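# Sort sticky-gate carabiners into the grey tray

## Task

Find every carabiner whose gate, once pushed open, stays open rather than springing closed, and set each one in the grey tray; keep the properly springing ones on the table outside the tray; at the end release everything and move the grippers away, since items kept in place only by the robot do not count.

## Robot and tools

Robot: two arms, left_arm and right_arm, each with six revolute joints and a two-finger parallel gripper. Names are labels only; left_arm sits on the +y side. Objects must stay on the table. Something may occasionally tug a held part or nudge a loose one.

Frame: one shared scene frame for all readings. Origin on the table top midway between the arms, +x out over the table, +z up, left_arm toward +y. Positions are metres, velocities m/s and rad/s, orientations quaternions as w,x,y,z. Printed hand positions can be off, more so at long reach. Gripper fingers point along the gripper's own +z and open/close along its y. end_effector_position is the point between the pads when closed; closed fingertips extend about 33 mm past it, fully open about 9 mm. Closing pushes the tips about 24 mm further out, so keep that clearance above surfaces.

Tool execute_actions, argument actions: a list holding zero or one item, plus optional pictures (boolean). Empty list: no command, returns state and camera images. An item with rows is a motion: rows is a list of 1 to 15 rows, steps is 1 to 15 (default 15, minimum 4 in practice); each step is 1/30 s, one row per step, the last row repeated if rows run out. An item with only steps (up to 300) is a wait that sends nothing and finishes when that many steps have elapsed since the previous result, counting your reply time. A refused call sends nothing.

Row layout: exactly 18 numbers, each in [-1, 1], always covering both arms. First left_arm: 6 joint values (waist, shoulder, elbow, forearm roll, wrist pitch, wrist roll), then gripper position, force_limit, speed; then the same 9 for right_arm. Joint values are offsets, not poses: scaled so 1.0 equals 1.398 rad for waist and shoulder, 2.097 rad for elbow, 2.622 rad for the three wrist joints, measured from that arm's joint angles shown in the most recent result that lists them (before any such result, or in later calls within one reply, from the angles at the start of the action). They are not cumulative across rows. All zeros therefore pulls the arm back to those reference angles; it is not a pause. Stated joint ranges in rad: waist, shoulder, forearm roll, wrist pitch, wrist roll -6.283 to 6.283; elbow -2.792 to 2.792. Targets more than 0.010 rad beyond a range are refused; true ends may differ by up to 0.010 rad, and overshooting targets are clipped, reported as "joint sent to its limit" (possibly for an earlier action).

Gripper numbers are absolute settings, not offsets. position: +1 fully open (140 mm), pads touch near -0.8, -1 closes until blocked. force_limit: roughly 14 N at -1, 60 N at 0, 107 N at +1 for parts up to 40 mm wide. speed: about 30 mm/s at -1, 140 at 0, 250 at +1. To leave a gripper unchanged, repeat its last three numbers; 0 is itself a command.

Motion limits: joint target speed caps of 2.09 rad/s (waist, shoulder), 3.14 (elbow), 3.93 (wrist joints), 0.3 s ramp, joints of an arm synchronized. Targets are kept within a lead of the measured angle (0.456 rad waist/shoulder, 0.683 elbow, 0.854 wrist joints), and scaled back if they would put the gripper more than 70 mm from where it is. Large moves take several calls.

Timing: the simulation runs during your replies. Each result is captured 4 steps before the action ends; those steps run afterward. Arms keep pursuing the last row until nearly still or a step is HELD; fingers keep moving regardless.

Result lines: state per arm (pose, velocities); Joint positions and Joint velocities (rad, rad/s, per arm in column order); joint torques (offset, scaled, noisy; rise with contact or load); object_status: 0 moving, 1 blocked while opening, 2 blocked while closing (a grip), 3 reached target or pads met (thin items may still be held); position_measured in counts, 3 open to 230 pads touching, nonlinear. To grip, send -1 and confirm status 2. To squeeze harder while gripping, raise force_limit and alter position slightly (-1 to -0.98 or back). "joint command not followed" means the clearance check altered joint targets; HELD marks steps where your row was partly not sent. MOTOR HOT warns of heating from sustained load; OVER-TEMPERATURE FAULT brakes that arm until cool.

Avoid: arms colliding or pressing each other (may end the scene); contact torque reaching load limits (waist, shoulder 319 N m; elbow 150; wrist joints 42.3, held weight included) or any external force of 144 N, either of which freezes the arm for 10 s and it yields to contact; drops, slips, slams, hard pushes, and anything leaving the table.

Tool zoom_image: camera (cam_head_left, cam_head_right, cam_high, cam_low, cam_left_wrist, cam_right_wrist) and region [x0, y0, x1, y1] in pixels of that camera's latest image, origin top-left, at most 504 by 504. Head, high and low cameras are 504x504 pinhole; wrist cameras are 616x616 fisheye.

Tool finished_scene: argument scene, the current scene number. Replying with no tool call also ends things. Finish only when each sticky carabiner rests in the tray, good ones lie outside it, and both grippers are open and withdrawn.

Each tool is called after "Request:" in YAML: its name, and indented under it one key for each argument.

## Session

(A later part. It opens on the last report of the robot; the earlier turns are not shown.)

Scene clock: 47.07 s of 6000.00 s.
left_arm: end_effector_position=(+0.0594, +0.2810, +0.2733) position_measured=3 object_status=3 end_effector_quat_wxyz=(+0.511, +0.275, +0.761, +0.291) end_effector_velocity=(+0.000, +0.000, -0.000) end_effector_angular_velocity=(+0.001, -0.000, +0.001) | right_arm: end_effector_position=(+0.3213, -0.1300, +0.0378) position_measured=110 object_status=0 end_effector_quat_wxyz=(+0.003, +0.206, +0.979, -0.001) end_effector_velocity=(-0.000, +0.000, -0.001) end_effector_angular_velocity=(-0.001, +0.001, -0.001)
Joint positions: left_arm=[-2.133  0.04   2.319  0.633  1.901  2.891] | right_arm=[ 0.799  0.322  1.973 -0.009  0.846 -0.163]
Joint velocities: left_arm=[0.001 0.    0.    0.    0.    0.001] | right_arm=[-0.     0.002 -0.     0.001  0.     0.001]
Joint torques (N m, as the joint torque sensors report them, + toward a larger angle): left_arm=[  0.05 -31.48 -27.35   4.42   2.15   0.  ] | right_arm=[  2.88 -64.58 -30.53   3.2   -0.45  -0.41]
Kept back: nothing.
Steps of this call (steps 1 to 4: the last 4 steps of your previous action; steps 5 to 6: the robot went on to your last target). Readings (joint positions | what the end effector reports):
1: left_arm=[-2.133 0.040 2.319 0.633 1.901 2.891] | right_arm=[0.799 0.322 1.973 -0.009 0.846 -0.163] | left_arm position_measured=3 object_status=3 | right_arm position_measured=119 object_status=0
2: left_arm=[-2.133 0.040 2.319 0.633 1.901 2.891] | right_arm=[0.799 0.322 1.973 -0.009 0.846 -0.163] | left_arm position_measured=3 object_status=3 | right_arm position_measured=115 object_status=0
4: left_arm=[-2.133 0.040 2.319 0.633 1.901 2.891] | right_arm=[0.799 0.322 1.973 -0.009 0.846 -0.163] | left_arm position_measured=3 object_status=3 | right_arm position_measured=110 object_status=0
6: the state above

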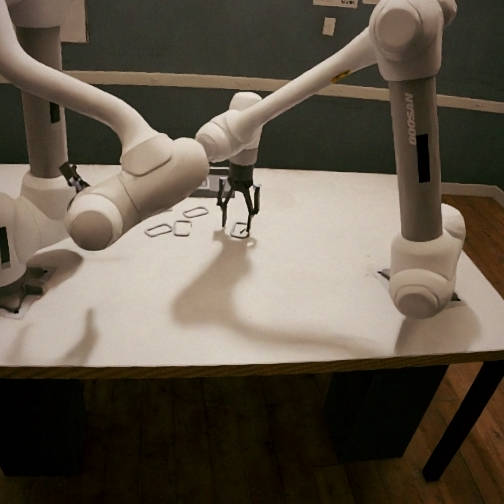

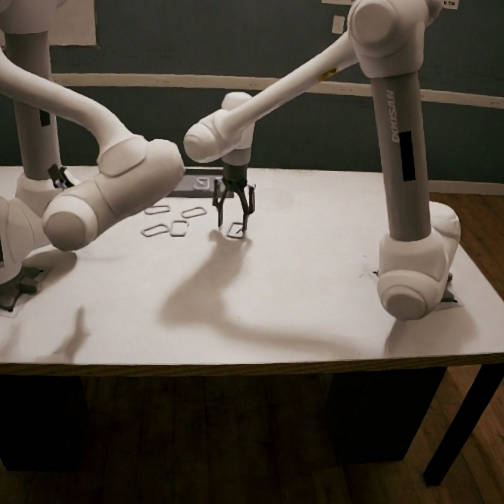

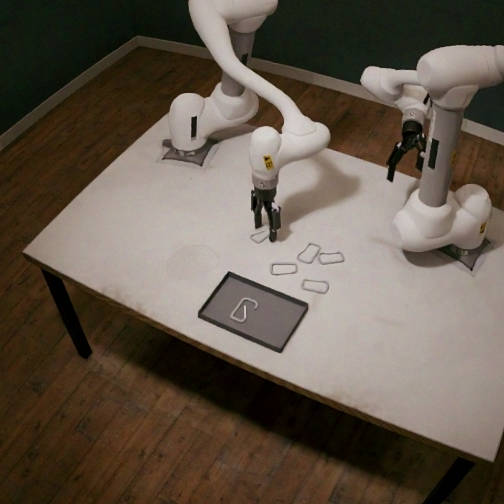

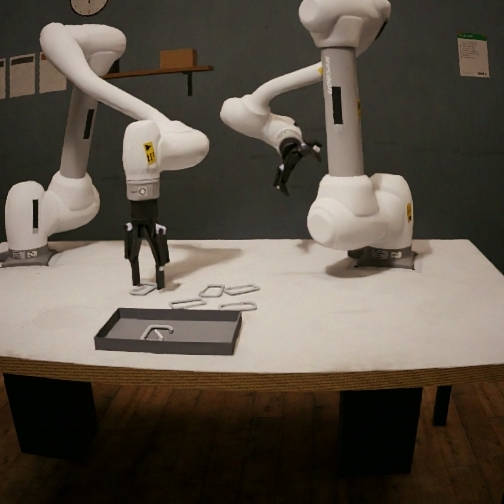

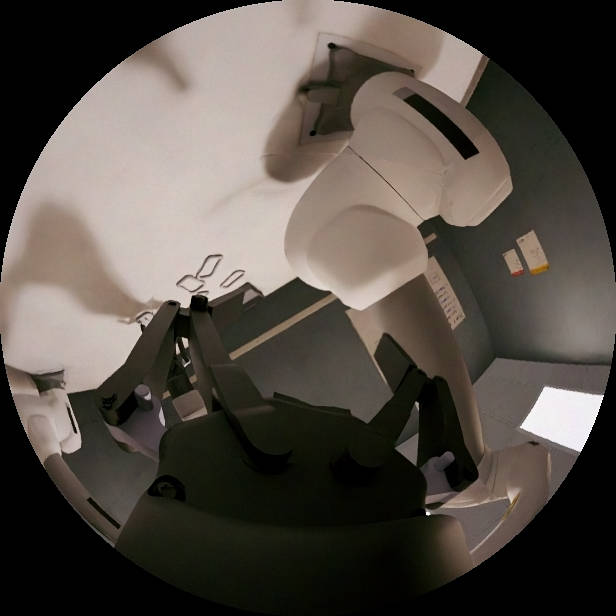

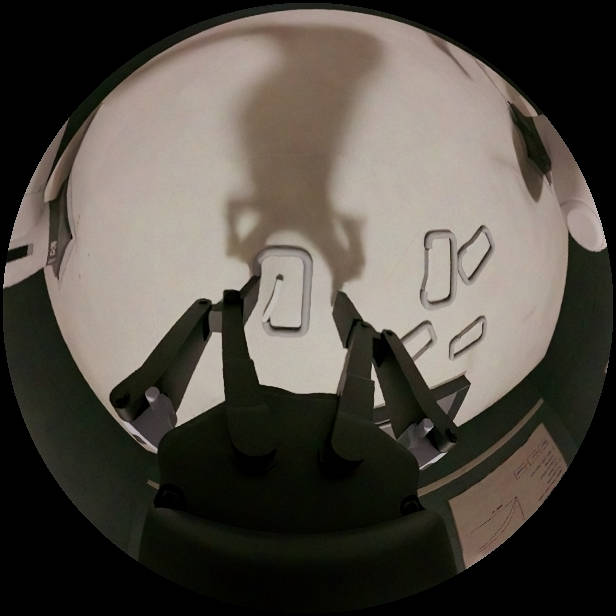

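Request:
execute_actions:
  actions:
    - {"rows":[[0,0,0,0,0,0,1,0,0,0.0058,-0.0101,0.0092,0,-0.0022,-0.057,0.2,-0.2,0]],"steps":15}

Request:
execute_actions:
  actions:
    - {"steps":6}
  pictures: true

Request:
zoom_image:
  camera: "cam_right_wrist"
  region: [220,220,400,380]

Scene clock: 47.83 s of 6000.00 s.
left_arm: end_effector_position=(+0.0594, +0.2810, +0.2733) position_measured=3 object_status=3 end_effector_quat_wxyz=(+0.511, +0.275, +0.761, +0.291) end_effector_velocity=(-0.000, -0.000, +0.000) end_effector_angular_velocity=(-0.001, +0.000, -0.002) | right_arm: end_effector_position=(+0.3117, -0.1359, +0.0384) position_measured=104 object_status=3 end_effector_quat_wxyz=(+0.003, +0.129, +0.992, -0.001) end_effector_velocity=(-0.002, -0.001, -0.001) end_effector_angular_velocity=(-0.002, +0.001, +0.023)
Joint positions: left_arm=[-2.133  0.04   2.319  0.633  1.901  2.891] | right_arm=[ 0.807  0.308  1.992 -0.009  0.84  -0.311]
Joint velocities: left_arm=[-0.002 -0.001  0.     0.     0.    -0.   ] | right_arm=[ 0.002 -0.001  0.003 -0.    -0.001 -0.021]
Joint torques (N m, as the joint torque sensors report them, + toward a larger angle): left_arm=[  0.09 -30.96 -27.61   4.33   2.26  -0.03] | right_arm=[  3.57 -63.34 -29.58   3.29  -0.18   0.22]
Steps of this call (steps 1 to 12: the robot went on to your last target; steps 13 to 23: the first 11 steps of this action). Readings (joint positions | what the end effector reports):
13: left_arm=[-2.133 0.040 2.319 0.633 1.901 2.891] | right_arm=[0.799 0.322 1.973 -0.009 0.846 -0.163] | left_arm position_measured=3 object_status=3 | right_arm position_measured=110 object_status=0
14: left_arm=[-2.133 0.040 2.319 0.633 1.901 2.891] | right_arm=[0.799 0.321 1.973 -0.009 0.846 -0.170] | left_arm position_measured=3 object_status=3 | right_arm position_measured=108 object_status=0
16: left_arm=[-2.133 0.040 2.319 0.633 1.901 2.891] | right_arm=[0.802 0.316 1.980 -0.009 0.844 -0.224] | left_arm position_measured=3 object_status=3 | right_arm position_measured=104 object_status=0
20: left_arm=[-2.133 0.040 2.319 0.633 1.901 2.891] | right_arm=[0.806 0.309 1.991 -0.009 0.841 -0.305] | left_arm position_measured=3 object_status=3 | right_arm position_measured=104 object_status=3
23: the state above

Scene clock: 48.03 s of 6000.00 s.
left_arm: end_effector_position=(+0.0594, +0.2810, +0.2733) position_measured=3 object_status=3 end_effector_quat_wxyz=(+0.511, +0.275, +0.761, +0.291) end_effector_velocity=(+0.000, +0.000, +0.000) end_effector_angular_velocity=(-0.001, +0.001, +0.001) | right_arm: end_effector_position=(+0.3115, -0.1359, +0.0384) position_measured=104 object_status=3 end_effector_quat_wxyz=(+0.003, +0.128, +0.992, -0.001) end_effector_velocity=(-0.000, +0.000, +0.000) end_effector_angular_velocity=(+0.000, +0.000, +0.001)
Joint positions: left_arm=[-2.133  0.04   2.319  0.633  1.901  2.891] | right_arm=[ 0.807  0.308  1.992 -0.009  0.84  -0.312]
Joint velocities: left_arm=[ 0.001 -0.001  0.     0.     0.     0.   ] | right_arm=[ 0.    -0.    -0.     0.     0.    -0.001]
Joint torques (N m, as the joint torque sensors report them, + toward a larger angle): left_arm=[ -0.04 -30.64 -27.59   4.29   2.16  -0.06] | right_arm=[  4.39 -63.34 -29.3    3.55  -0.12  -0.01]
Kept back: nothing.
Steps of this call (steps 1 to 4: the last 4 steps of your previous action; steps 5 to 6: the robot went on to your last target). Readings (joint positions | what the end effector reports):
1: left_arm=[-2.133 0.040 2.319 0.633 1.901 2.891] | right_arm=[0.807 0.308 1.992 -0.009 0.840 -0.311] | left_arm position_measured=3 object_status=3 | right_arm position_measured=104 object_status=3
2: left_arm=[-2.133 0.040 2.319 0.633 1.901 2.891] | right_arm=[0.807 0.308 1.992 -0.009 0.840 -0.312] | left_arm position_measured=3 object_status=3 | right_arm position_measured=104 object_status=3
4: left_arm=[-2.133 0.040 2.319 0.633 1.901 2.891] | right_arm=[0.807 0.308 1.992 -0.009 0.840 -0.312] | left_arm position_measured=3 object_status=3 | right_arm position_measured=104 object_status=3
6: the state above

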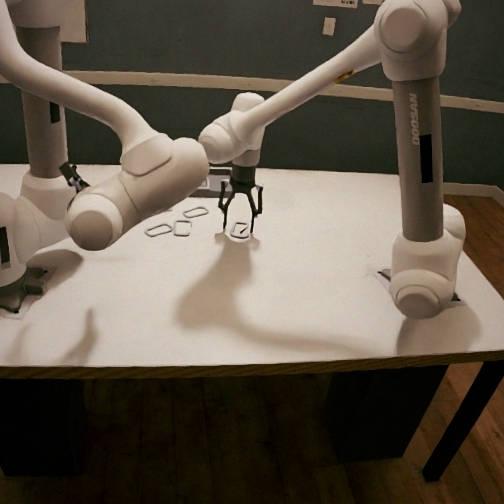

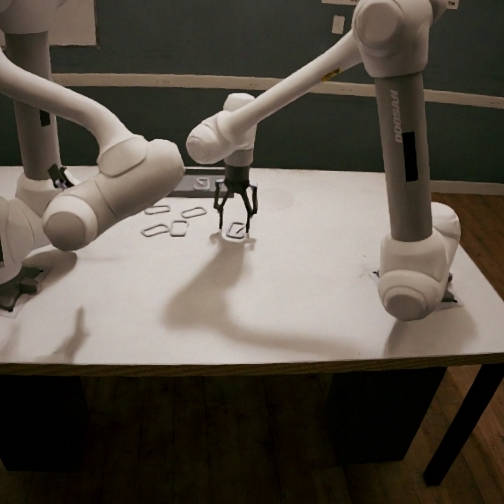

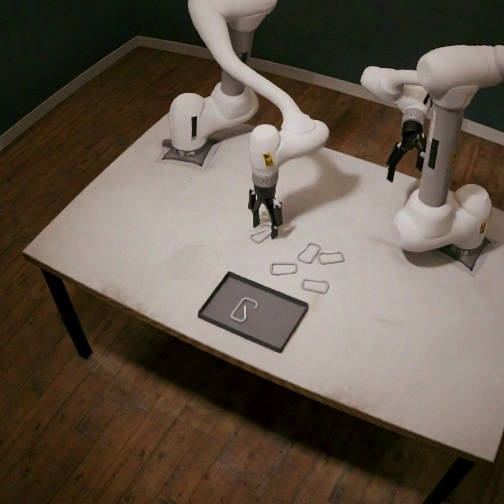

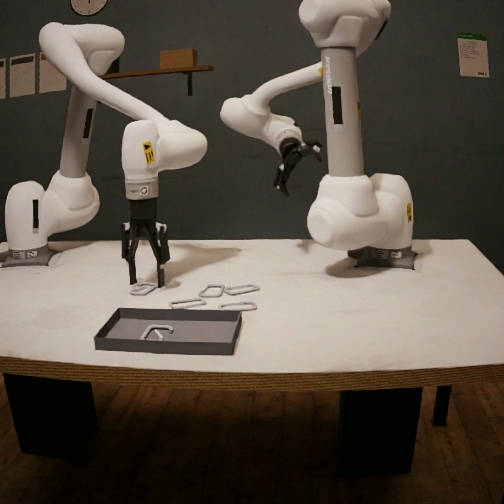

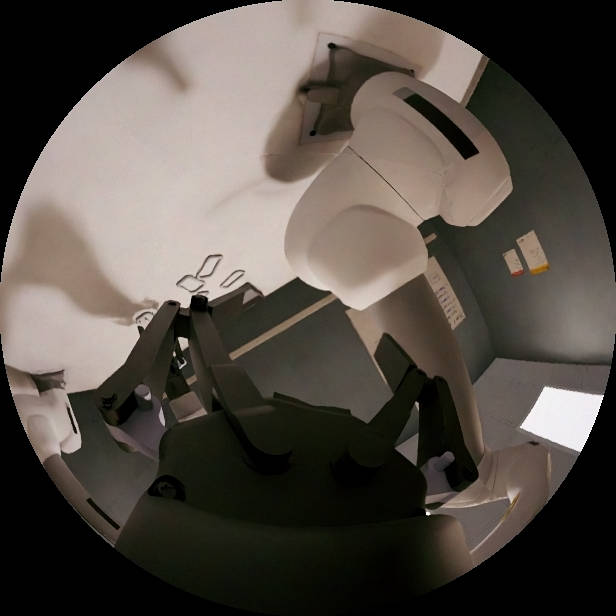

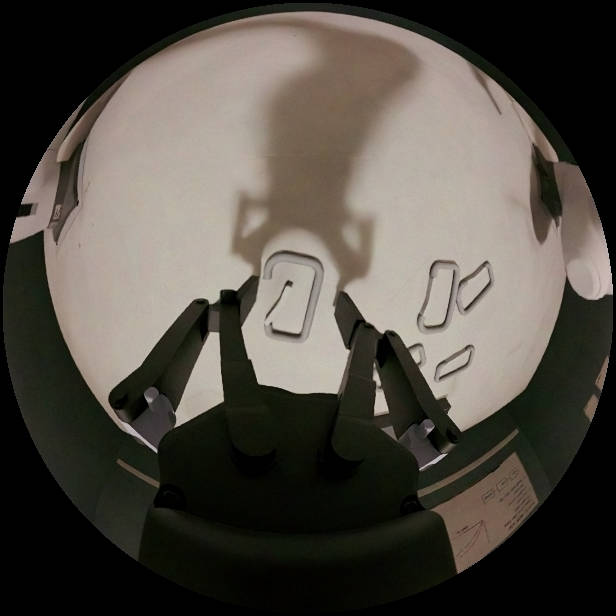

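Region (220, 220, 400, 380) of cam_right_wrist's 616x616 image, scaled by 2.800, with more detail than that image has.

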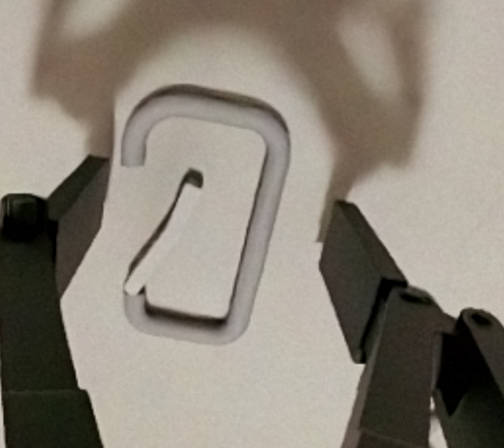

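Request:
execute_actions:
  actions:
    - {"rows":[[0,0,0,0,0,0,1,0,0,0.0127,-0.0056,0.0056,0,-0.0016,0.0068,0.2,-0.2,0]],"steps":12}

Request:
execute_actions:
  actions:
    - {"rows":[[0,0,0,0,0,0,1,0,0,0,0,0,0,0,0,-1,0,-0.3]],"steps":15}

Request:
execute_actions:
  actions:
    - {"steps":6}
  pictures: true

Request:
zoom_image:
  camera: "cam_right_wrist"
  region: [220,220,400,380]

Scene clock: 48.67 s of 6000.00 s.
left_arm: end_effector_position=(+0.0594, +0.2810, +0.2733) position_measured=3 object_status=3 end_effector_quat_wxyz=(+0.511, +0.275, +0.761, +0.291) end_effector_velocity=(-0.000, -0.000, -0.000) end_effector_angular_velocity=(+0.001, -0.001, -0.000) | right_arm: end_effector_position=(+0.2995, -0.1357, +0.0382) position_measured=104 object_status=3 end_effector_quat_wxyz=(+0.003, +0.128, +0.992, -0.001) end_effector_velocity=(-0.007, -0.000, -0.000) end_effector_angular_velocity=(+0.000, +0.001, -0.002)
Joint positions: left_arm=[-2.133  0.04   2.319  0.633  1.901  2.891] | right_arm=[ 0.824  0.301  2.003 -0.009  0.836 -0.295]
Joint velocities: left_arm=[-0.     0.002 -0.     0.    -0.    -0.   ] | right_arm=[ 0.009 -0.004  0.007  0.001 -0.002  0.01 ]
Joint torques (N m, as the joint torque sensors report them, + toward a larger angle): left_arm=[ -0.23 -30.84 -27.64   4.39   2.21   0.01] | right_arm=[  4.02 -60.35 -29.27   3.31  -0.39  -0.51]
Steps of this call (steps 1 to 11: the robot went on to your last target; steps 12 to 19: the first 8 steps of this action). Readings (joint positions | what the end effector reports):
12: left_arm=[-2.133 0.040 2.319 0.633 1.901 2.891] | right_arm=[0.807 0.308 1.992 -0.009 0.840 -0.312] | left_arm position_measured=3 object_status=3 | right_arm position_measured=104 object_status=3
13: left_arm=[-2.133 0.040 2.319 0.633 1.901 2.891] | right_arm=[0.810 0.307 1.994 -0.009 0.840 -0.310] | left_arm position_measured=3 object_status=3 | right_arm position_measured=104 object_status=3
15: left_arm=[-2.133 0.040 2.319 0.633 1.901 2.891] | right_arm=[0.819 0.303 2.000 -0.009 0.838 -0.300] | left_arm position_measured=3 object_status=3 | right_arm position_measured=104 object_status=3
19: the state above

Scene clock: 49.17 s of 6000.00 s.
left_arm: end_effector_position=(+0.0594, +0.2810, +0.2733) position_measured=3 object_status=3 end_effector_quat_wxyz=(+0.511, +0.275, +0.761, +0.291) end_effector_velocity=(+0.000, -0.000, +0.000) end_effector_angular_velocity=(-0.002, +0.001, -0.002) | right_arm: end_effector_position=(+0.2991, -0.1356, +0.0386) position_measured=151 object_status=0 end_effector_quat_wxyz=(+0.003, +0.128, +0.992, -0.000) end_effector_velocity=(-0.000, -0.000, -0.001) end_effector_angular_velocity=(-0.002, +0.001, -0.000)
Joint positions: left_arm=[-2.133  0.04   2.319  0.633  1.901  2.891] | right_arm=[ 0.825  0.3    2.003 -0.009  0.836 -0.294]
Joint velocities: left_arm=[-0.001 -0.002  0.     0.001 -0.    -0.   ] | right_arm=[-0.     0.002 -0.     0.     0.    -0.   ]
Joint torques (N m, as the joint torque sensors report them, + toward a larger angle): left_arm=[ -0.15 -31.3  -27.86   4.45   2.3    0.  ] | right_arm=[  5.96 -10.19  -8.6    4.64  -9.29  -0.1 ]
Steps of this call (steps 1 to 4: the last 4 steps of your previous action; steps 5 to 15: the first 11 steps of this action, its rows measured from where the robot was after step 4). Readings (joint positions | what the end effector reports):
4: left_arm=[-2.133 0.040 2.319 0.633 1.901 2.891] | right_arm=[0.825 0.300 2.004 -0.009 0.836 -0.295] | left_arm position_measured=3 object_status=3 | right_arm position_measured=104 object_status=3
5: left_arm=[-2.133 0.040 2.319 0.633 1.901 2.891] | right_arm=[0.825 0.300 2.004 -0.009 0.836 -0.294] | left_arm position_measured=3 object_status=3 | right_arm position_measured=104 object_status=0
6: left_arm=[-2.133 0.040 2.319 0.633 1.901 2.891] | right_arm=[0.825 0.300 2.004 -0.009 0.836 -0.294] | left_arm position_measured=3 object_status=3 | right_arm position_measured=106 object_status=0
8: left_arm=[-2.133 0.040 2.319 0.633 1.901 2.891] | right_arm=[0.825 0.300 2.004 -0.009 0.836 -0.294] | left_arm position_measured=3 object_status=3 | right_arm position_measured=117 object_status=0
12: left_arm=[-2.133 0.040 2.319 0.633 1.901 2.891] | right_arm=[0.825 0.300 2.004 -0.009 0.836 -0.294] | left_arm position_measured=3 object_status=3 | right_arm position_measured=140 object_status=0
15: the state above

Scene clock: 49.37 s of 6000.00 s.
left_arm: end_effector_position=(+0.0594, +0.2810, +0.2733) position_measured=3 object_status=3 end_effector_quat_wxyz=(+0.511, +0.275, +0.761, +0.291) end_effector_velocity=(+0.001, +0.000, +0.000) end_effector_angular_velocity=(-0.003, +0.001, +0.002) | right_arm: end_effector_position=(+0.2991, -0.1356, +0.0386) position_measured=151 object_status=2 end_effector_quat_wxyz=(+0.003, +0.128, +0.992, -0.000) end_effector_velocity=(-0.000, -0.000, -0.002) end_effector_angular_velocity=(-0.002, +0.001, +0.000)
Joint positions: left_arm=[-2.133  0.04   2.319  0.633  1.901  2.891] | right_arm=[ 0.825  0.3    2.003 -0.009  0.836 -0.294]
Joint velocities: left_arm=[ 0.001 -0.003  0.     0.    -0.    -0.001] | right_arm=[-0.     0.003  0.001  0.    -0.001 -0.001]
Joint torques (N m, as the joint torque sensors report them, + toward a larger angle): left_arm=[  0.   -31.35 -28.13   4.26   2.18  -0.04] | right_arm=[ 5.05 -8.62 -8.35  4.79 -9.75 -0.05]
Kept back: nothing.
Steps of this call (steps 1 to 4: the last 4 steps of your previous action; steps 5 to 6: the robot went on to your last target). Readings (joint positions | what the end effector reports):
1: left_arm=[-2.133 0.040 2.319 0.633 1.901 2.891] | right_arm=[0.825 0.300 2.003 -0.009 0.836 -0.294] | left_arm position_measured=3 object_status=3 | right_arm position_measured=151 object_status=0
2: left_arm=[-2.133 0.040 2.319 0.633 1.901 2.891] | right_arm=[0.825 0.300 2.003 -0.009 0.836 -0.294] | left_arm position_measured=3 object_status=3 | right_arm position_measured=151 object_status=0
4: left_arm=[-2.133 0.040 2.319 0.633 1.901 2.891] | right_arm=[0.825 0.300 2.003 -0.009 0.836 -0.294] | left_arm position_measured=3 object_status=3 | right_arm position_measured=151 object_status=0
6: the state above

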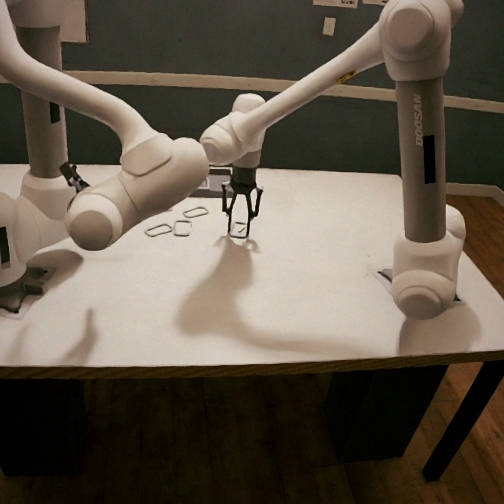

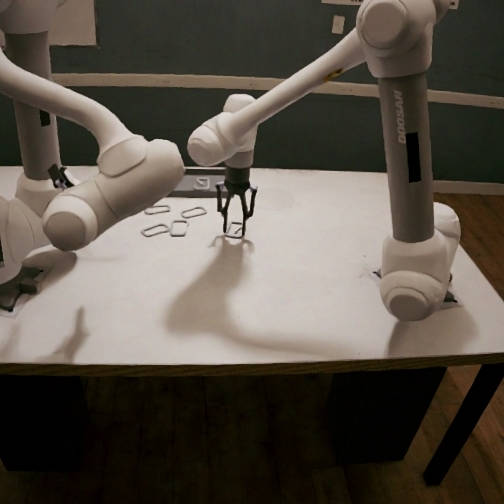

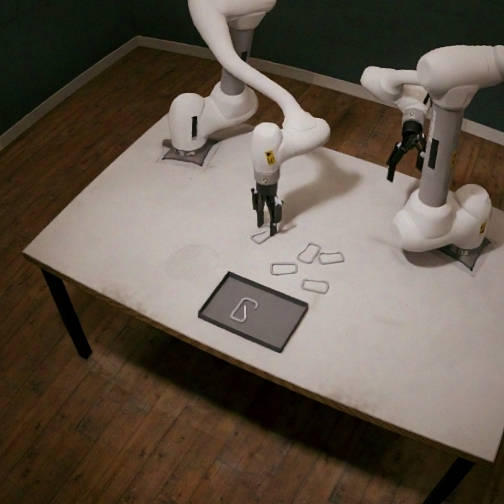

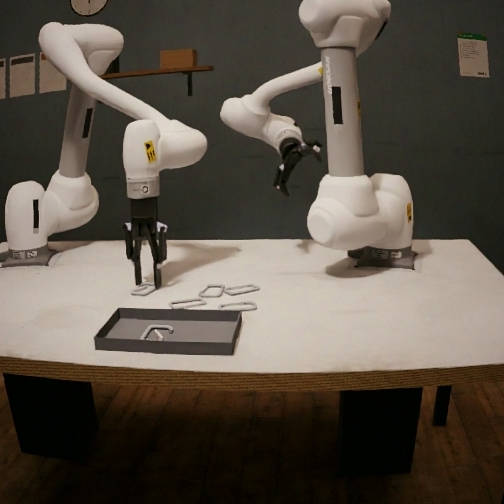

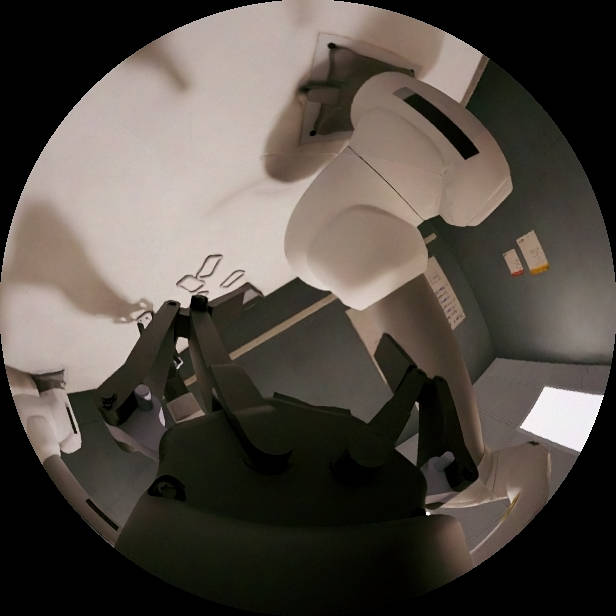

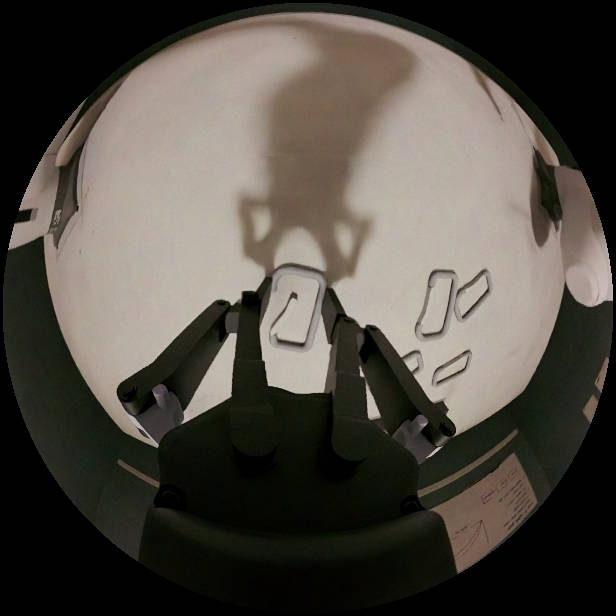

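Region (220, 220, 400, 380) of cam_right_wrist's 616x616 image, scaled by 2.800, with more detail than that image has.

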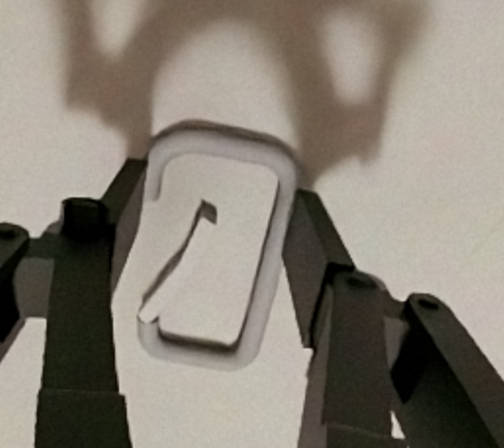

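Request:
execute_actions:
  actions:
    - {"rows":[[0,0,0,0,0,0,1,0,0,0,-0.002,-0.001,0,0.002,0,-1,0,-0.3],[0,0,0,0,0,0,1,0,0,0,-0.002,-0.001,0,0.002,0,-1,0,-0.3],[0,0,0,0,0,0,1,0,0,0,-0.002,-0.001,0,0.002,0,-1,0,-0.3],[0,0,0,0,0,0,1,0,0,0,-0.002,-0.001,0,0.002,0,-1,0,-0.3],[0,0,0,0,0,0,1,0,0,0,-0.002,-0.001,0,0.002,0,-1,0,-0.3],[0,0,0,0,0,0,1,0,0,0,-0.048,-0.023,0,0.0446,0,-1,0,-0.3]],"steps":15}

Request:
execute_actions:
  actions:
    - {"steps":5}
  pictures: true

Scene clock: 50.27 s of 6000.00 s.
left_arm: end_effector_position=(+0.0594, +0.2810, +0.2733) position_measured=3 object_status=3 end_effector_quat_wxyz=(+0.511, +0.275, +0.761, +0.291) end_effector_velocity=(+0.000, +0.000, +0.000) end_effector_angular_velocity=(-0.000, +0.000, +0.001) | right_arm: end_effector_position=(+0.2994, -0.1355, +0.0903) position_measured=213 object_status=0 end_effector_quat_wxyz=(+0.004, +0.129, +0.992, -0.001) end_effector_velocity=(-0.003, -0.006, +0.207) end_effector_angular_velocity=(+0.005, -0.005, -0.003)
Joint positions: left_arm=[-2.133  0.04   2.319  0.633  1.901  2.891] | right_arm=[ 0.825  0.243  1.962 -0.009  0.935 -0.294]
Joint velocities: left_arm=[ 0.001 -0.     0.    -0.     0.    -0.   ] | right_arm=[-0.    -0.227 -0.157  0.     0.378 -0.001]
Joint torques (N m, as the joint torque sensors report them, + toward a larger angle): left_arm=[  0.09 -30.81 -27.86   4.32   2.22   0.06] | right_arm=[  0.66 -26.28 -19.65   2.39  -0.12  -0.36]
Steps of this call (steps 1 to 15: the robot went on to your last target; step 16: nothing new was sent; steps 17 to 27: the first 11 steps of this action). Readings (joint positions | what the end effector reports):
17: left_arm=[-2.133 0.040 2.319 0.633 1.901 2.891] | right_arm=[0.825 0.300 2.003 -0.009 0.836 -0.294] | left_arm position_measured=3 object_status=3 | right_arm position_measured=151 object_status=2
18: left_arm=[-2.133 0.040 2.319 0.633 1.901 2.891] | right_arm=[0.825 0.300 2.003 -0.009 0.837 -0.294] | left_arm position_measured=3 object_status=3 | right_arm position_measured=151 object_status=2
20: left_arm=[-2.133 0.040 2.319 0.633 1.901 2.891] | right_arm=[0.825 0.299 2.002 -0.009 0.839 -0.294] | left_arm position_measured=3 object_status=3 | right_arm position_measured=152 object_status=2
24: left_arm=[-2.133 0.040 2.319 0.633 1.901 2.891] | right_arm=[0.825 0.284 1.992 -0.009 0.868 -0.294] | left_arm position_measured=3 object_status=3 | right_arm position_measured=196 object_status=0
27: the state above

Scene clock: 50.43 s of 6000.00 s.
left_arm: end_effector_position=(+0.0594, +0.2810, +0.2733) position_measured=3 object_status=3 end_effector_quat_wxyz=(+0.511, +0.275, +0.761, +0.291) end_effector_velocity=(+0.000, +0.000, +0.000) end_effector_angular_velocity=(+0.000, +0.002, +0.000) | right_arm: end_effector_position=(+0.2991, -0.1361, +0.0991) position_measured=233 object_status=0 end_effector_quat_wxyz=(+0.003, +0.129, +0.992, -0.001) end_effector_velocity=(+0.000, +0.000, +0.009) end_effector_angular_velocity=(+0.002, -0.001, -0.001)
Joint positions: left_arm=[-2.133  0.04   2.319  0.633  1.901  2.891] | right_arm=[ 0.825  0.234  1.956 -0.009  0.952 -0.294]
Joint velocities: left_arm=[ 0.    -0.002  0.    -0.001 -0.     0.001] | right_arm=[-0.    -0.01  -0.007  0.     0.016 -0.   ]
Joint torques (N m, as the joint torque sensors report them, + toward a larger angle): left_arm=[  0.56 -31.04 -27.7    4.27   2.24   0.05] | right_arm=[  4.68 -60.21 -32.83   3.49   0.04  -0.01]
Kept back: nothing.
Steps of this call (steps 1 to 4: the last 4 steps of your previous action; step 5: the robot went on to your last target). Readings (joint positions | what the end effector reports):
1: left_arm=[-2.133 0.040 2.319 0.633 1.901 2.891] | right_arm=[0.825 0.238 1.959 -0.009 0.944 -0.294] | left_arm position_measured=3 object_status=3 | right_arm position_measured=219 object_status=0
2: left_arm=[-2.133 0.040 2.319 0.633 1.901 2.891] | right_arm=[0.825 0.235 1.957 -0.009 0.948 -0.294] | left_arm position_measured=3 object_status=3 | right_arm position_measured=225 object_status=0
4: left_arm=[-2.133 0.040 2.319 0.633 1.901 2.891] | right_arm=[0.825 0.234 1.956 -0.009 0.951 -0.294] | left_arm position_measured=3 object_status=3 | right_arm position_measured=233 object_status=0
5: the state above

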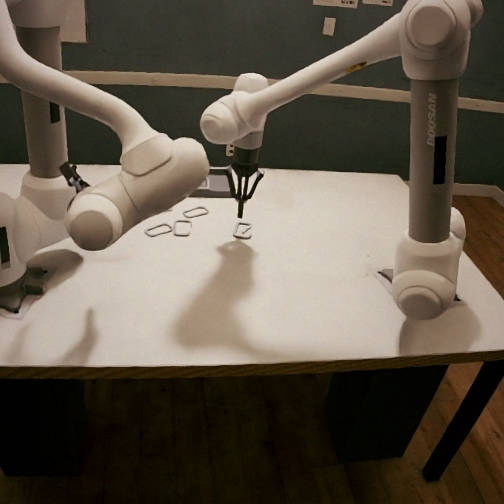

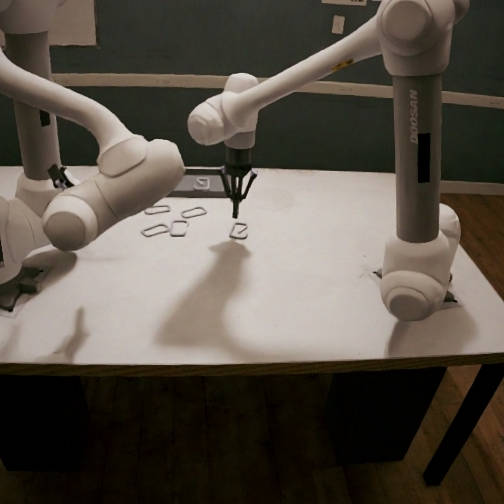

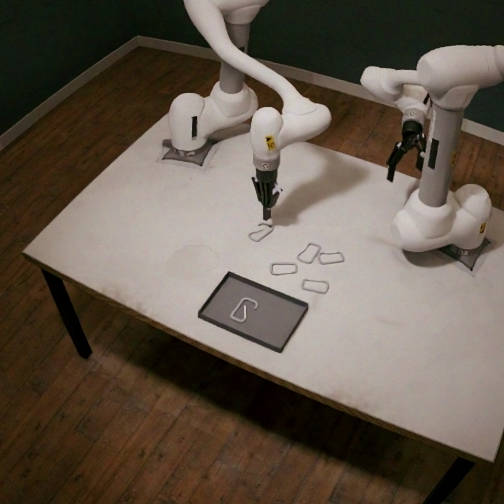

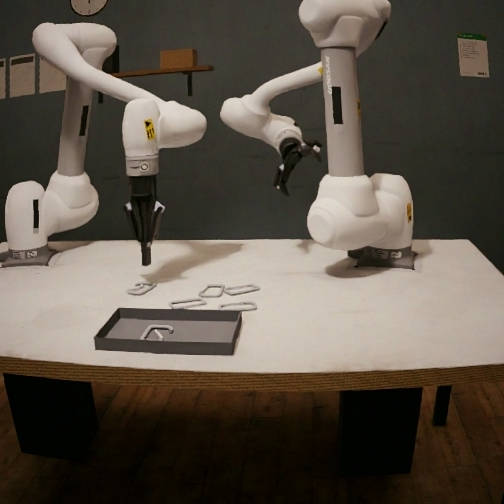

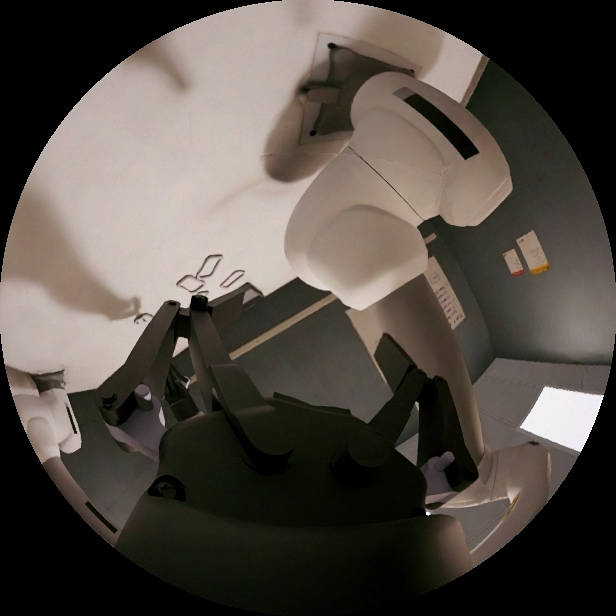

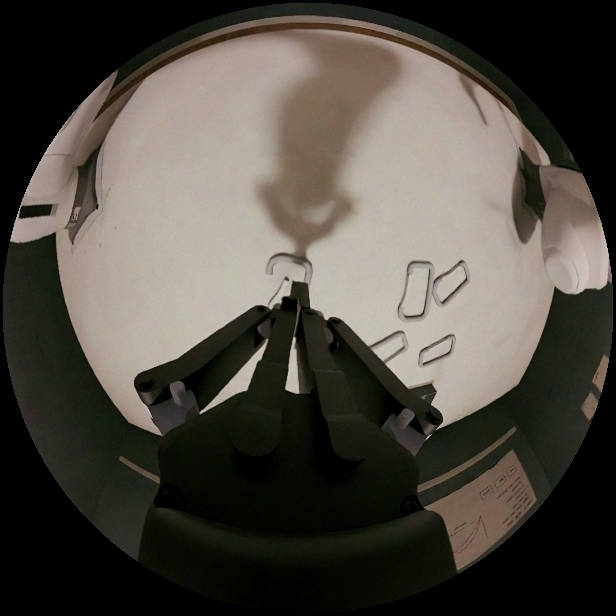

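Request:
execute_actions:
  actions:
    - {"rows":[[0,0,0,0,0,0,1,0,0,0,0,0,0,0,0,0.2,-0.2,1],[0,0,0,0,0,0,1,0,0,0,0,0,0,0,0,0.2,-0.2,1],[0,0,0,0,0,0,1,0,0,0,0,0,0,0,0,0.2,-0.2,1],[0,0,0,0,0,0,1,0,0,0,0,0,0,0,0,0.2,-0.2,1],[0,0,0,0,0,0,1,0,0,0,0,0,0,0,0,0.2,-0.2,1],[0,0,0,0,0,0,1,0,0,0,0,0,0,0,0,0.2,-0.2,1],[0,0,0,0,0,0,1,0,0,0,0,0,0,0,0,0.2,-0.2,1],[0,0,0,0,0,0,1,0,0,0,0,0,0,0,0,0.2,-0.2,1],[0,0,0,0,0,0,1,0,0,0,0.03,0.0144,0,-0.028,0,0.2,-0.2,1]],"steps":15}

Request:
execute_actions:
  actions:
    - {"steps":10}
  pictures: true

Request:
zoom_image:
  camera: "cam_right_wrist"
  region: [220,220,400,380]

Scene clock: 51.10 s of 6000.00 s.
left_arm: end_effector_position=(+0.0594, +0.2810, +0.2733) position_measured=3 object_status=3 end_effector_quat_wxyz=(+0.511, +0.275, +0.761, +0.291) end_effector_velocity=(+0.000, -0.000, +0.000) end_effector_angular_velocity=(+0.000, -0.000, +0.000) | right_arm: end_effector_position=(+0.2995, -0.1352, +0.0871) position_measured=115 object_status=0 end_effector_quat_wxyz=(+0.004, +0.129, +0.992, -0.001) end_effector_velocity=(-0.001, +0.001, -0.328) end_effector_angular_velocity=(-0.013, +0.012, +0.004)
Joint positions: left_arm=[-2.133  0.04   2.319  0.633  1.901  2.891] | right_arm=[ 0.825  0.246  1.965 -0.009  0.928 -0.294]
Joint velocities: left_arm=[ 0.001 -0.     0.     0.001  0.     0.001] | right_arm=[ 0.     0.35   0.262  0.    -0.596  0.001]
Joint torques (N m, as the joint torque sensors report them, + toward a larger angle): left_arm=[ -0.29 -31.04 -27.72   4.29   2.23   0.06] | right_arm=[  0.42 -15.2  -13.44   1.42  -0.02  -0.4 ]
Steps of this call (steps 1 to 9: the robot went on to your last target; steps 10 to 20: the first 11 steps of this action). Readings (joint positions | what the end effector reports):
10: left_arm=[-2.133 0.040 2.319 0.633 1.901 2.891] | right_arm=[0.825 0.233 1.955 -0.009 0.953 -0.294] | left_arm position_measured=3 object_status=3 | right_arm position_measured=233 object_status=0
11: left_arm=[-2.133 0.040 2.319 0.633 1.901 2.891] | right_arm=[0.825 0.233 1.955 -0.009 0.953 -0.294] | left_arm position_measured=3 object_status=3 | right_arm position_measured=233 object_status=0
13: left_arm=[-2.133 0.040 2.319 0.633 1.901 2.891] | right_arm=[0.825 0.233 1.955 -0.009 0.953 -0.294] | left_arm position_measured=3 object_status=3 | right_arm position_measured=209 object_status=0
17: left_arm=[-2.133 0.040 2.319 0.633 1.901 2.891] | right_arm=[0.825 0.233 1.956 -0.009 0.952 -0.294] | left_arm position_measured=3 object_status=3 | right_arm position_measured=155 object_status=0
20: the state above

Scene clock: 51.43 s of 6000.00 s.
left_arm: end_effector_position=(+0.0594, +0.2810, +0.2733) position_measured=3 object_status=3 end_effector_quat_wxyz=(+0.511, +0.275, +0.761, +0.291) end_effector_velocity=(-0.000, +0.000, -0.000) end_effector_angular_velocity=(+0.000, +0.000, -0.000) | right_arm: end_effector_position=(+0.2995, -0.1351, +0.0607) position_measured=104 object_status=3 end_effector_quat_wxyz=(+0.003, +0.128, +0.992, -0.001) end_effector_velocity=(+0.000, +0.000, -0.002) end_effector_angular_velocity=(+0.001, +0.000, -0.000)
Joint positions: left_arm=[-2.133  0.04   2.319  0.633  1.901  2.891] | right_arm=[ 0.825  0.275  1.986 -0.009  0.879 -0.294]
Joint velocities: left_arm=[-0.  0.  0. -0. -0.  0.] | right_arm=[-0.     0.002  0.001  0.001 -0.004 -0.   ]
Joint torques (N m, as the joint torque sensors report them, + toward a larger angle): left_arm=[ -0.4  -31.78 -27.79   4.37   2.18   0.03] | right_arm=[  2.98 -61.56 -31.55   3.29  -0.34  -0.34]
Kept back: nothing.
Steps of this call (steps 1 to 4: the last 4 steps of your previous action; steps 5 to 10: the robot went on to your last target). Readings (joint positions | what the end effector reports):
1: left_arm=[-2.133 0.040 2.319 0.633 1.901 2.891] | right_arm=[0.825 0.258 1.974 -0.009 0.909 -0.294] | left_arm position_measured=3 object_status=3 | right_arm position_measured=104 object_status=0
2: left_arm=[-2.133 0.040 2.319 0.633 1.901 2.891] | right_arm=[0.825 0.266 1.979 -0.009 0.896 -0.294] | left_arm position_measured=3 object_status=3 | right_arm position_measured=104 object_status=0
4: left_arm=[-2.133 0.040 2.319 0.633 1.901 2.891] | right_arm=[0.825 0.273 1.984 -0.009 0.884 -0.294] | left_arm position_measured=3 object_status=3 | right_arm position_measured=104 object_status=0
8: left_arm=[-2.133 0.040 2.319 0.633 1.901 2.891] | right_arm=[0.825 0.275 1.986 -0.009 0.879 -0.294] | left_arm position_measured=3 object_status=3 | right_arm position_measured=104 object_status=3
10: the state above

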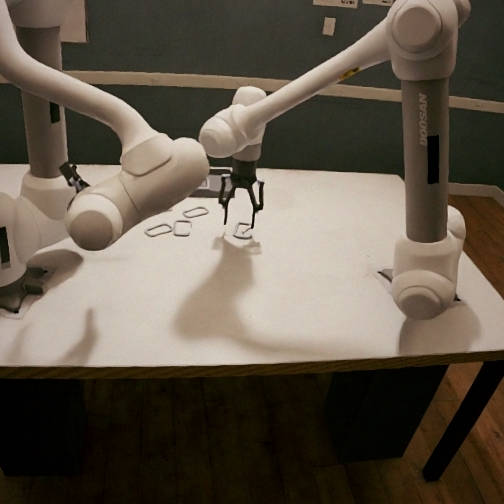

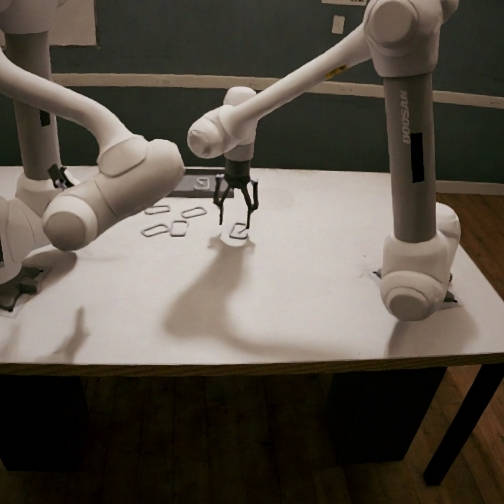

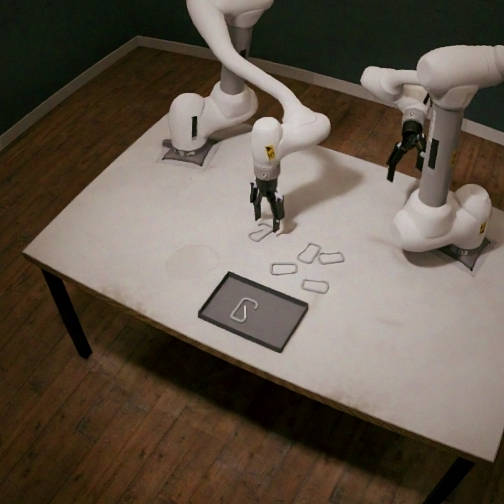

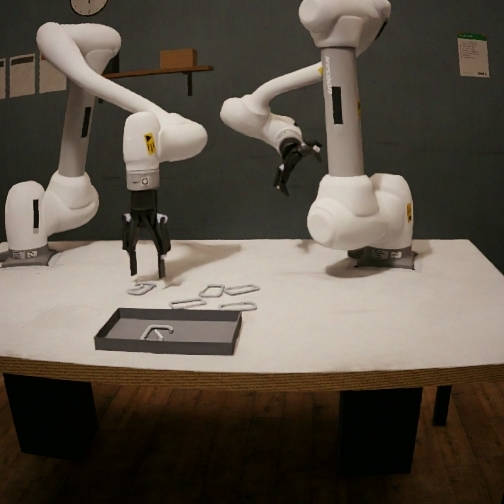

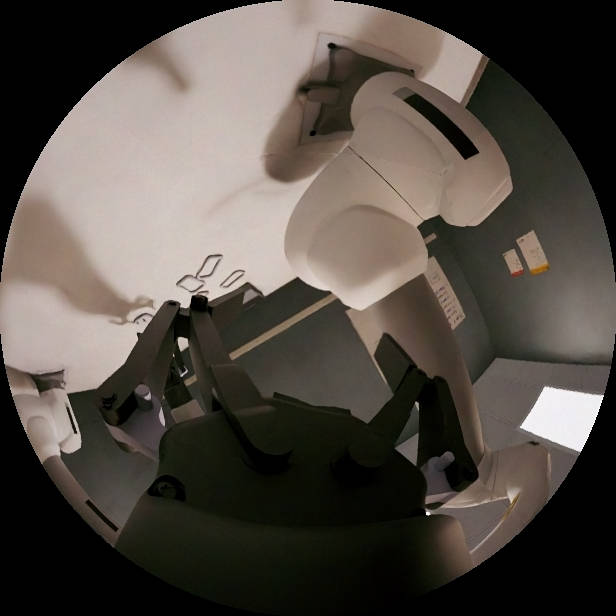

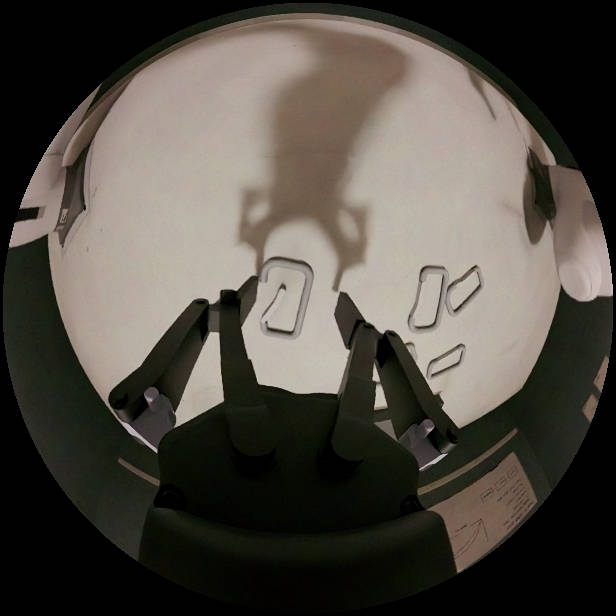

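Region (220, 220, 400, 380) of cam_right_wrist's 616x616 image, scaled by 2.800, with more detail than that image has.

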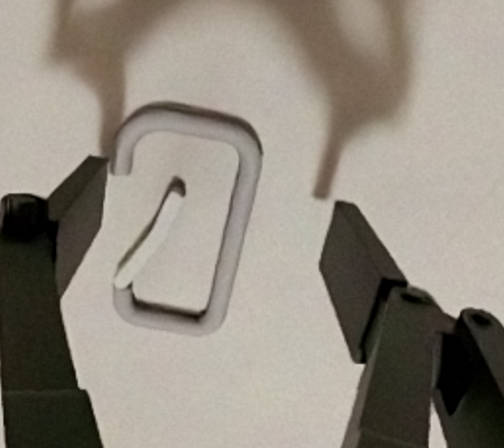

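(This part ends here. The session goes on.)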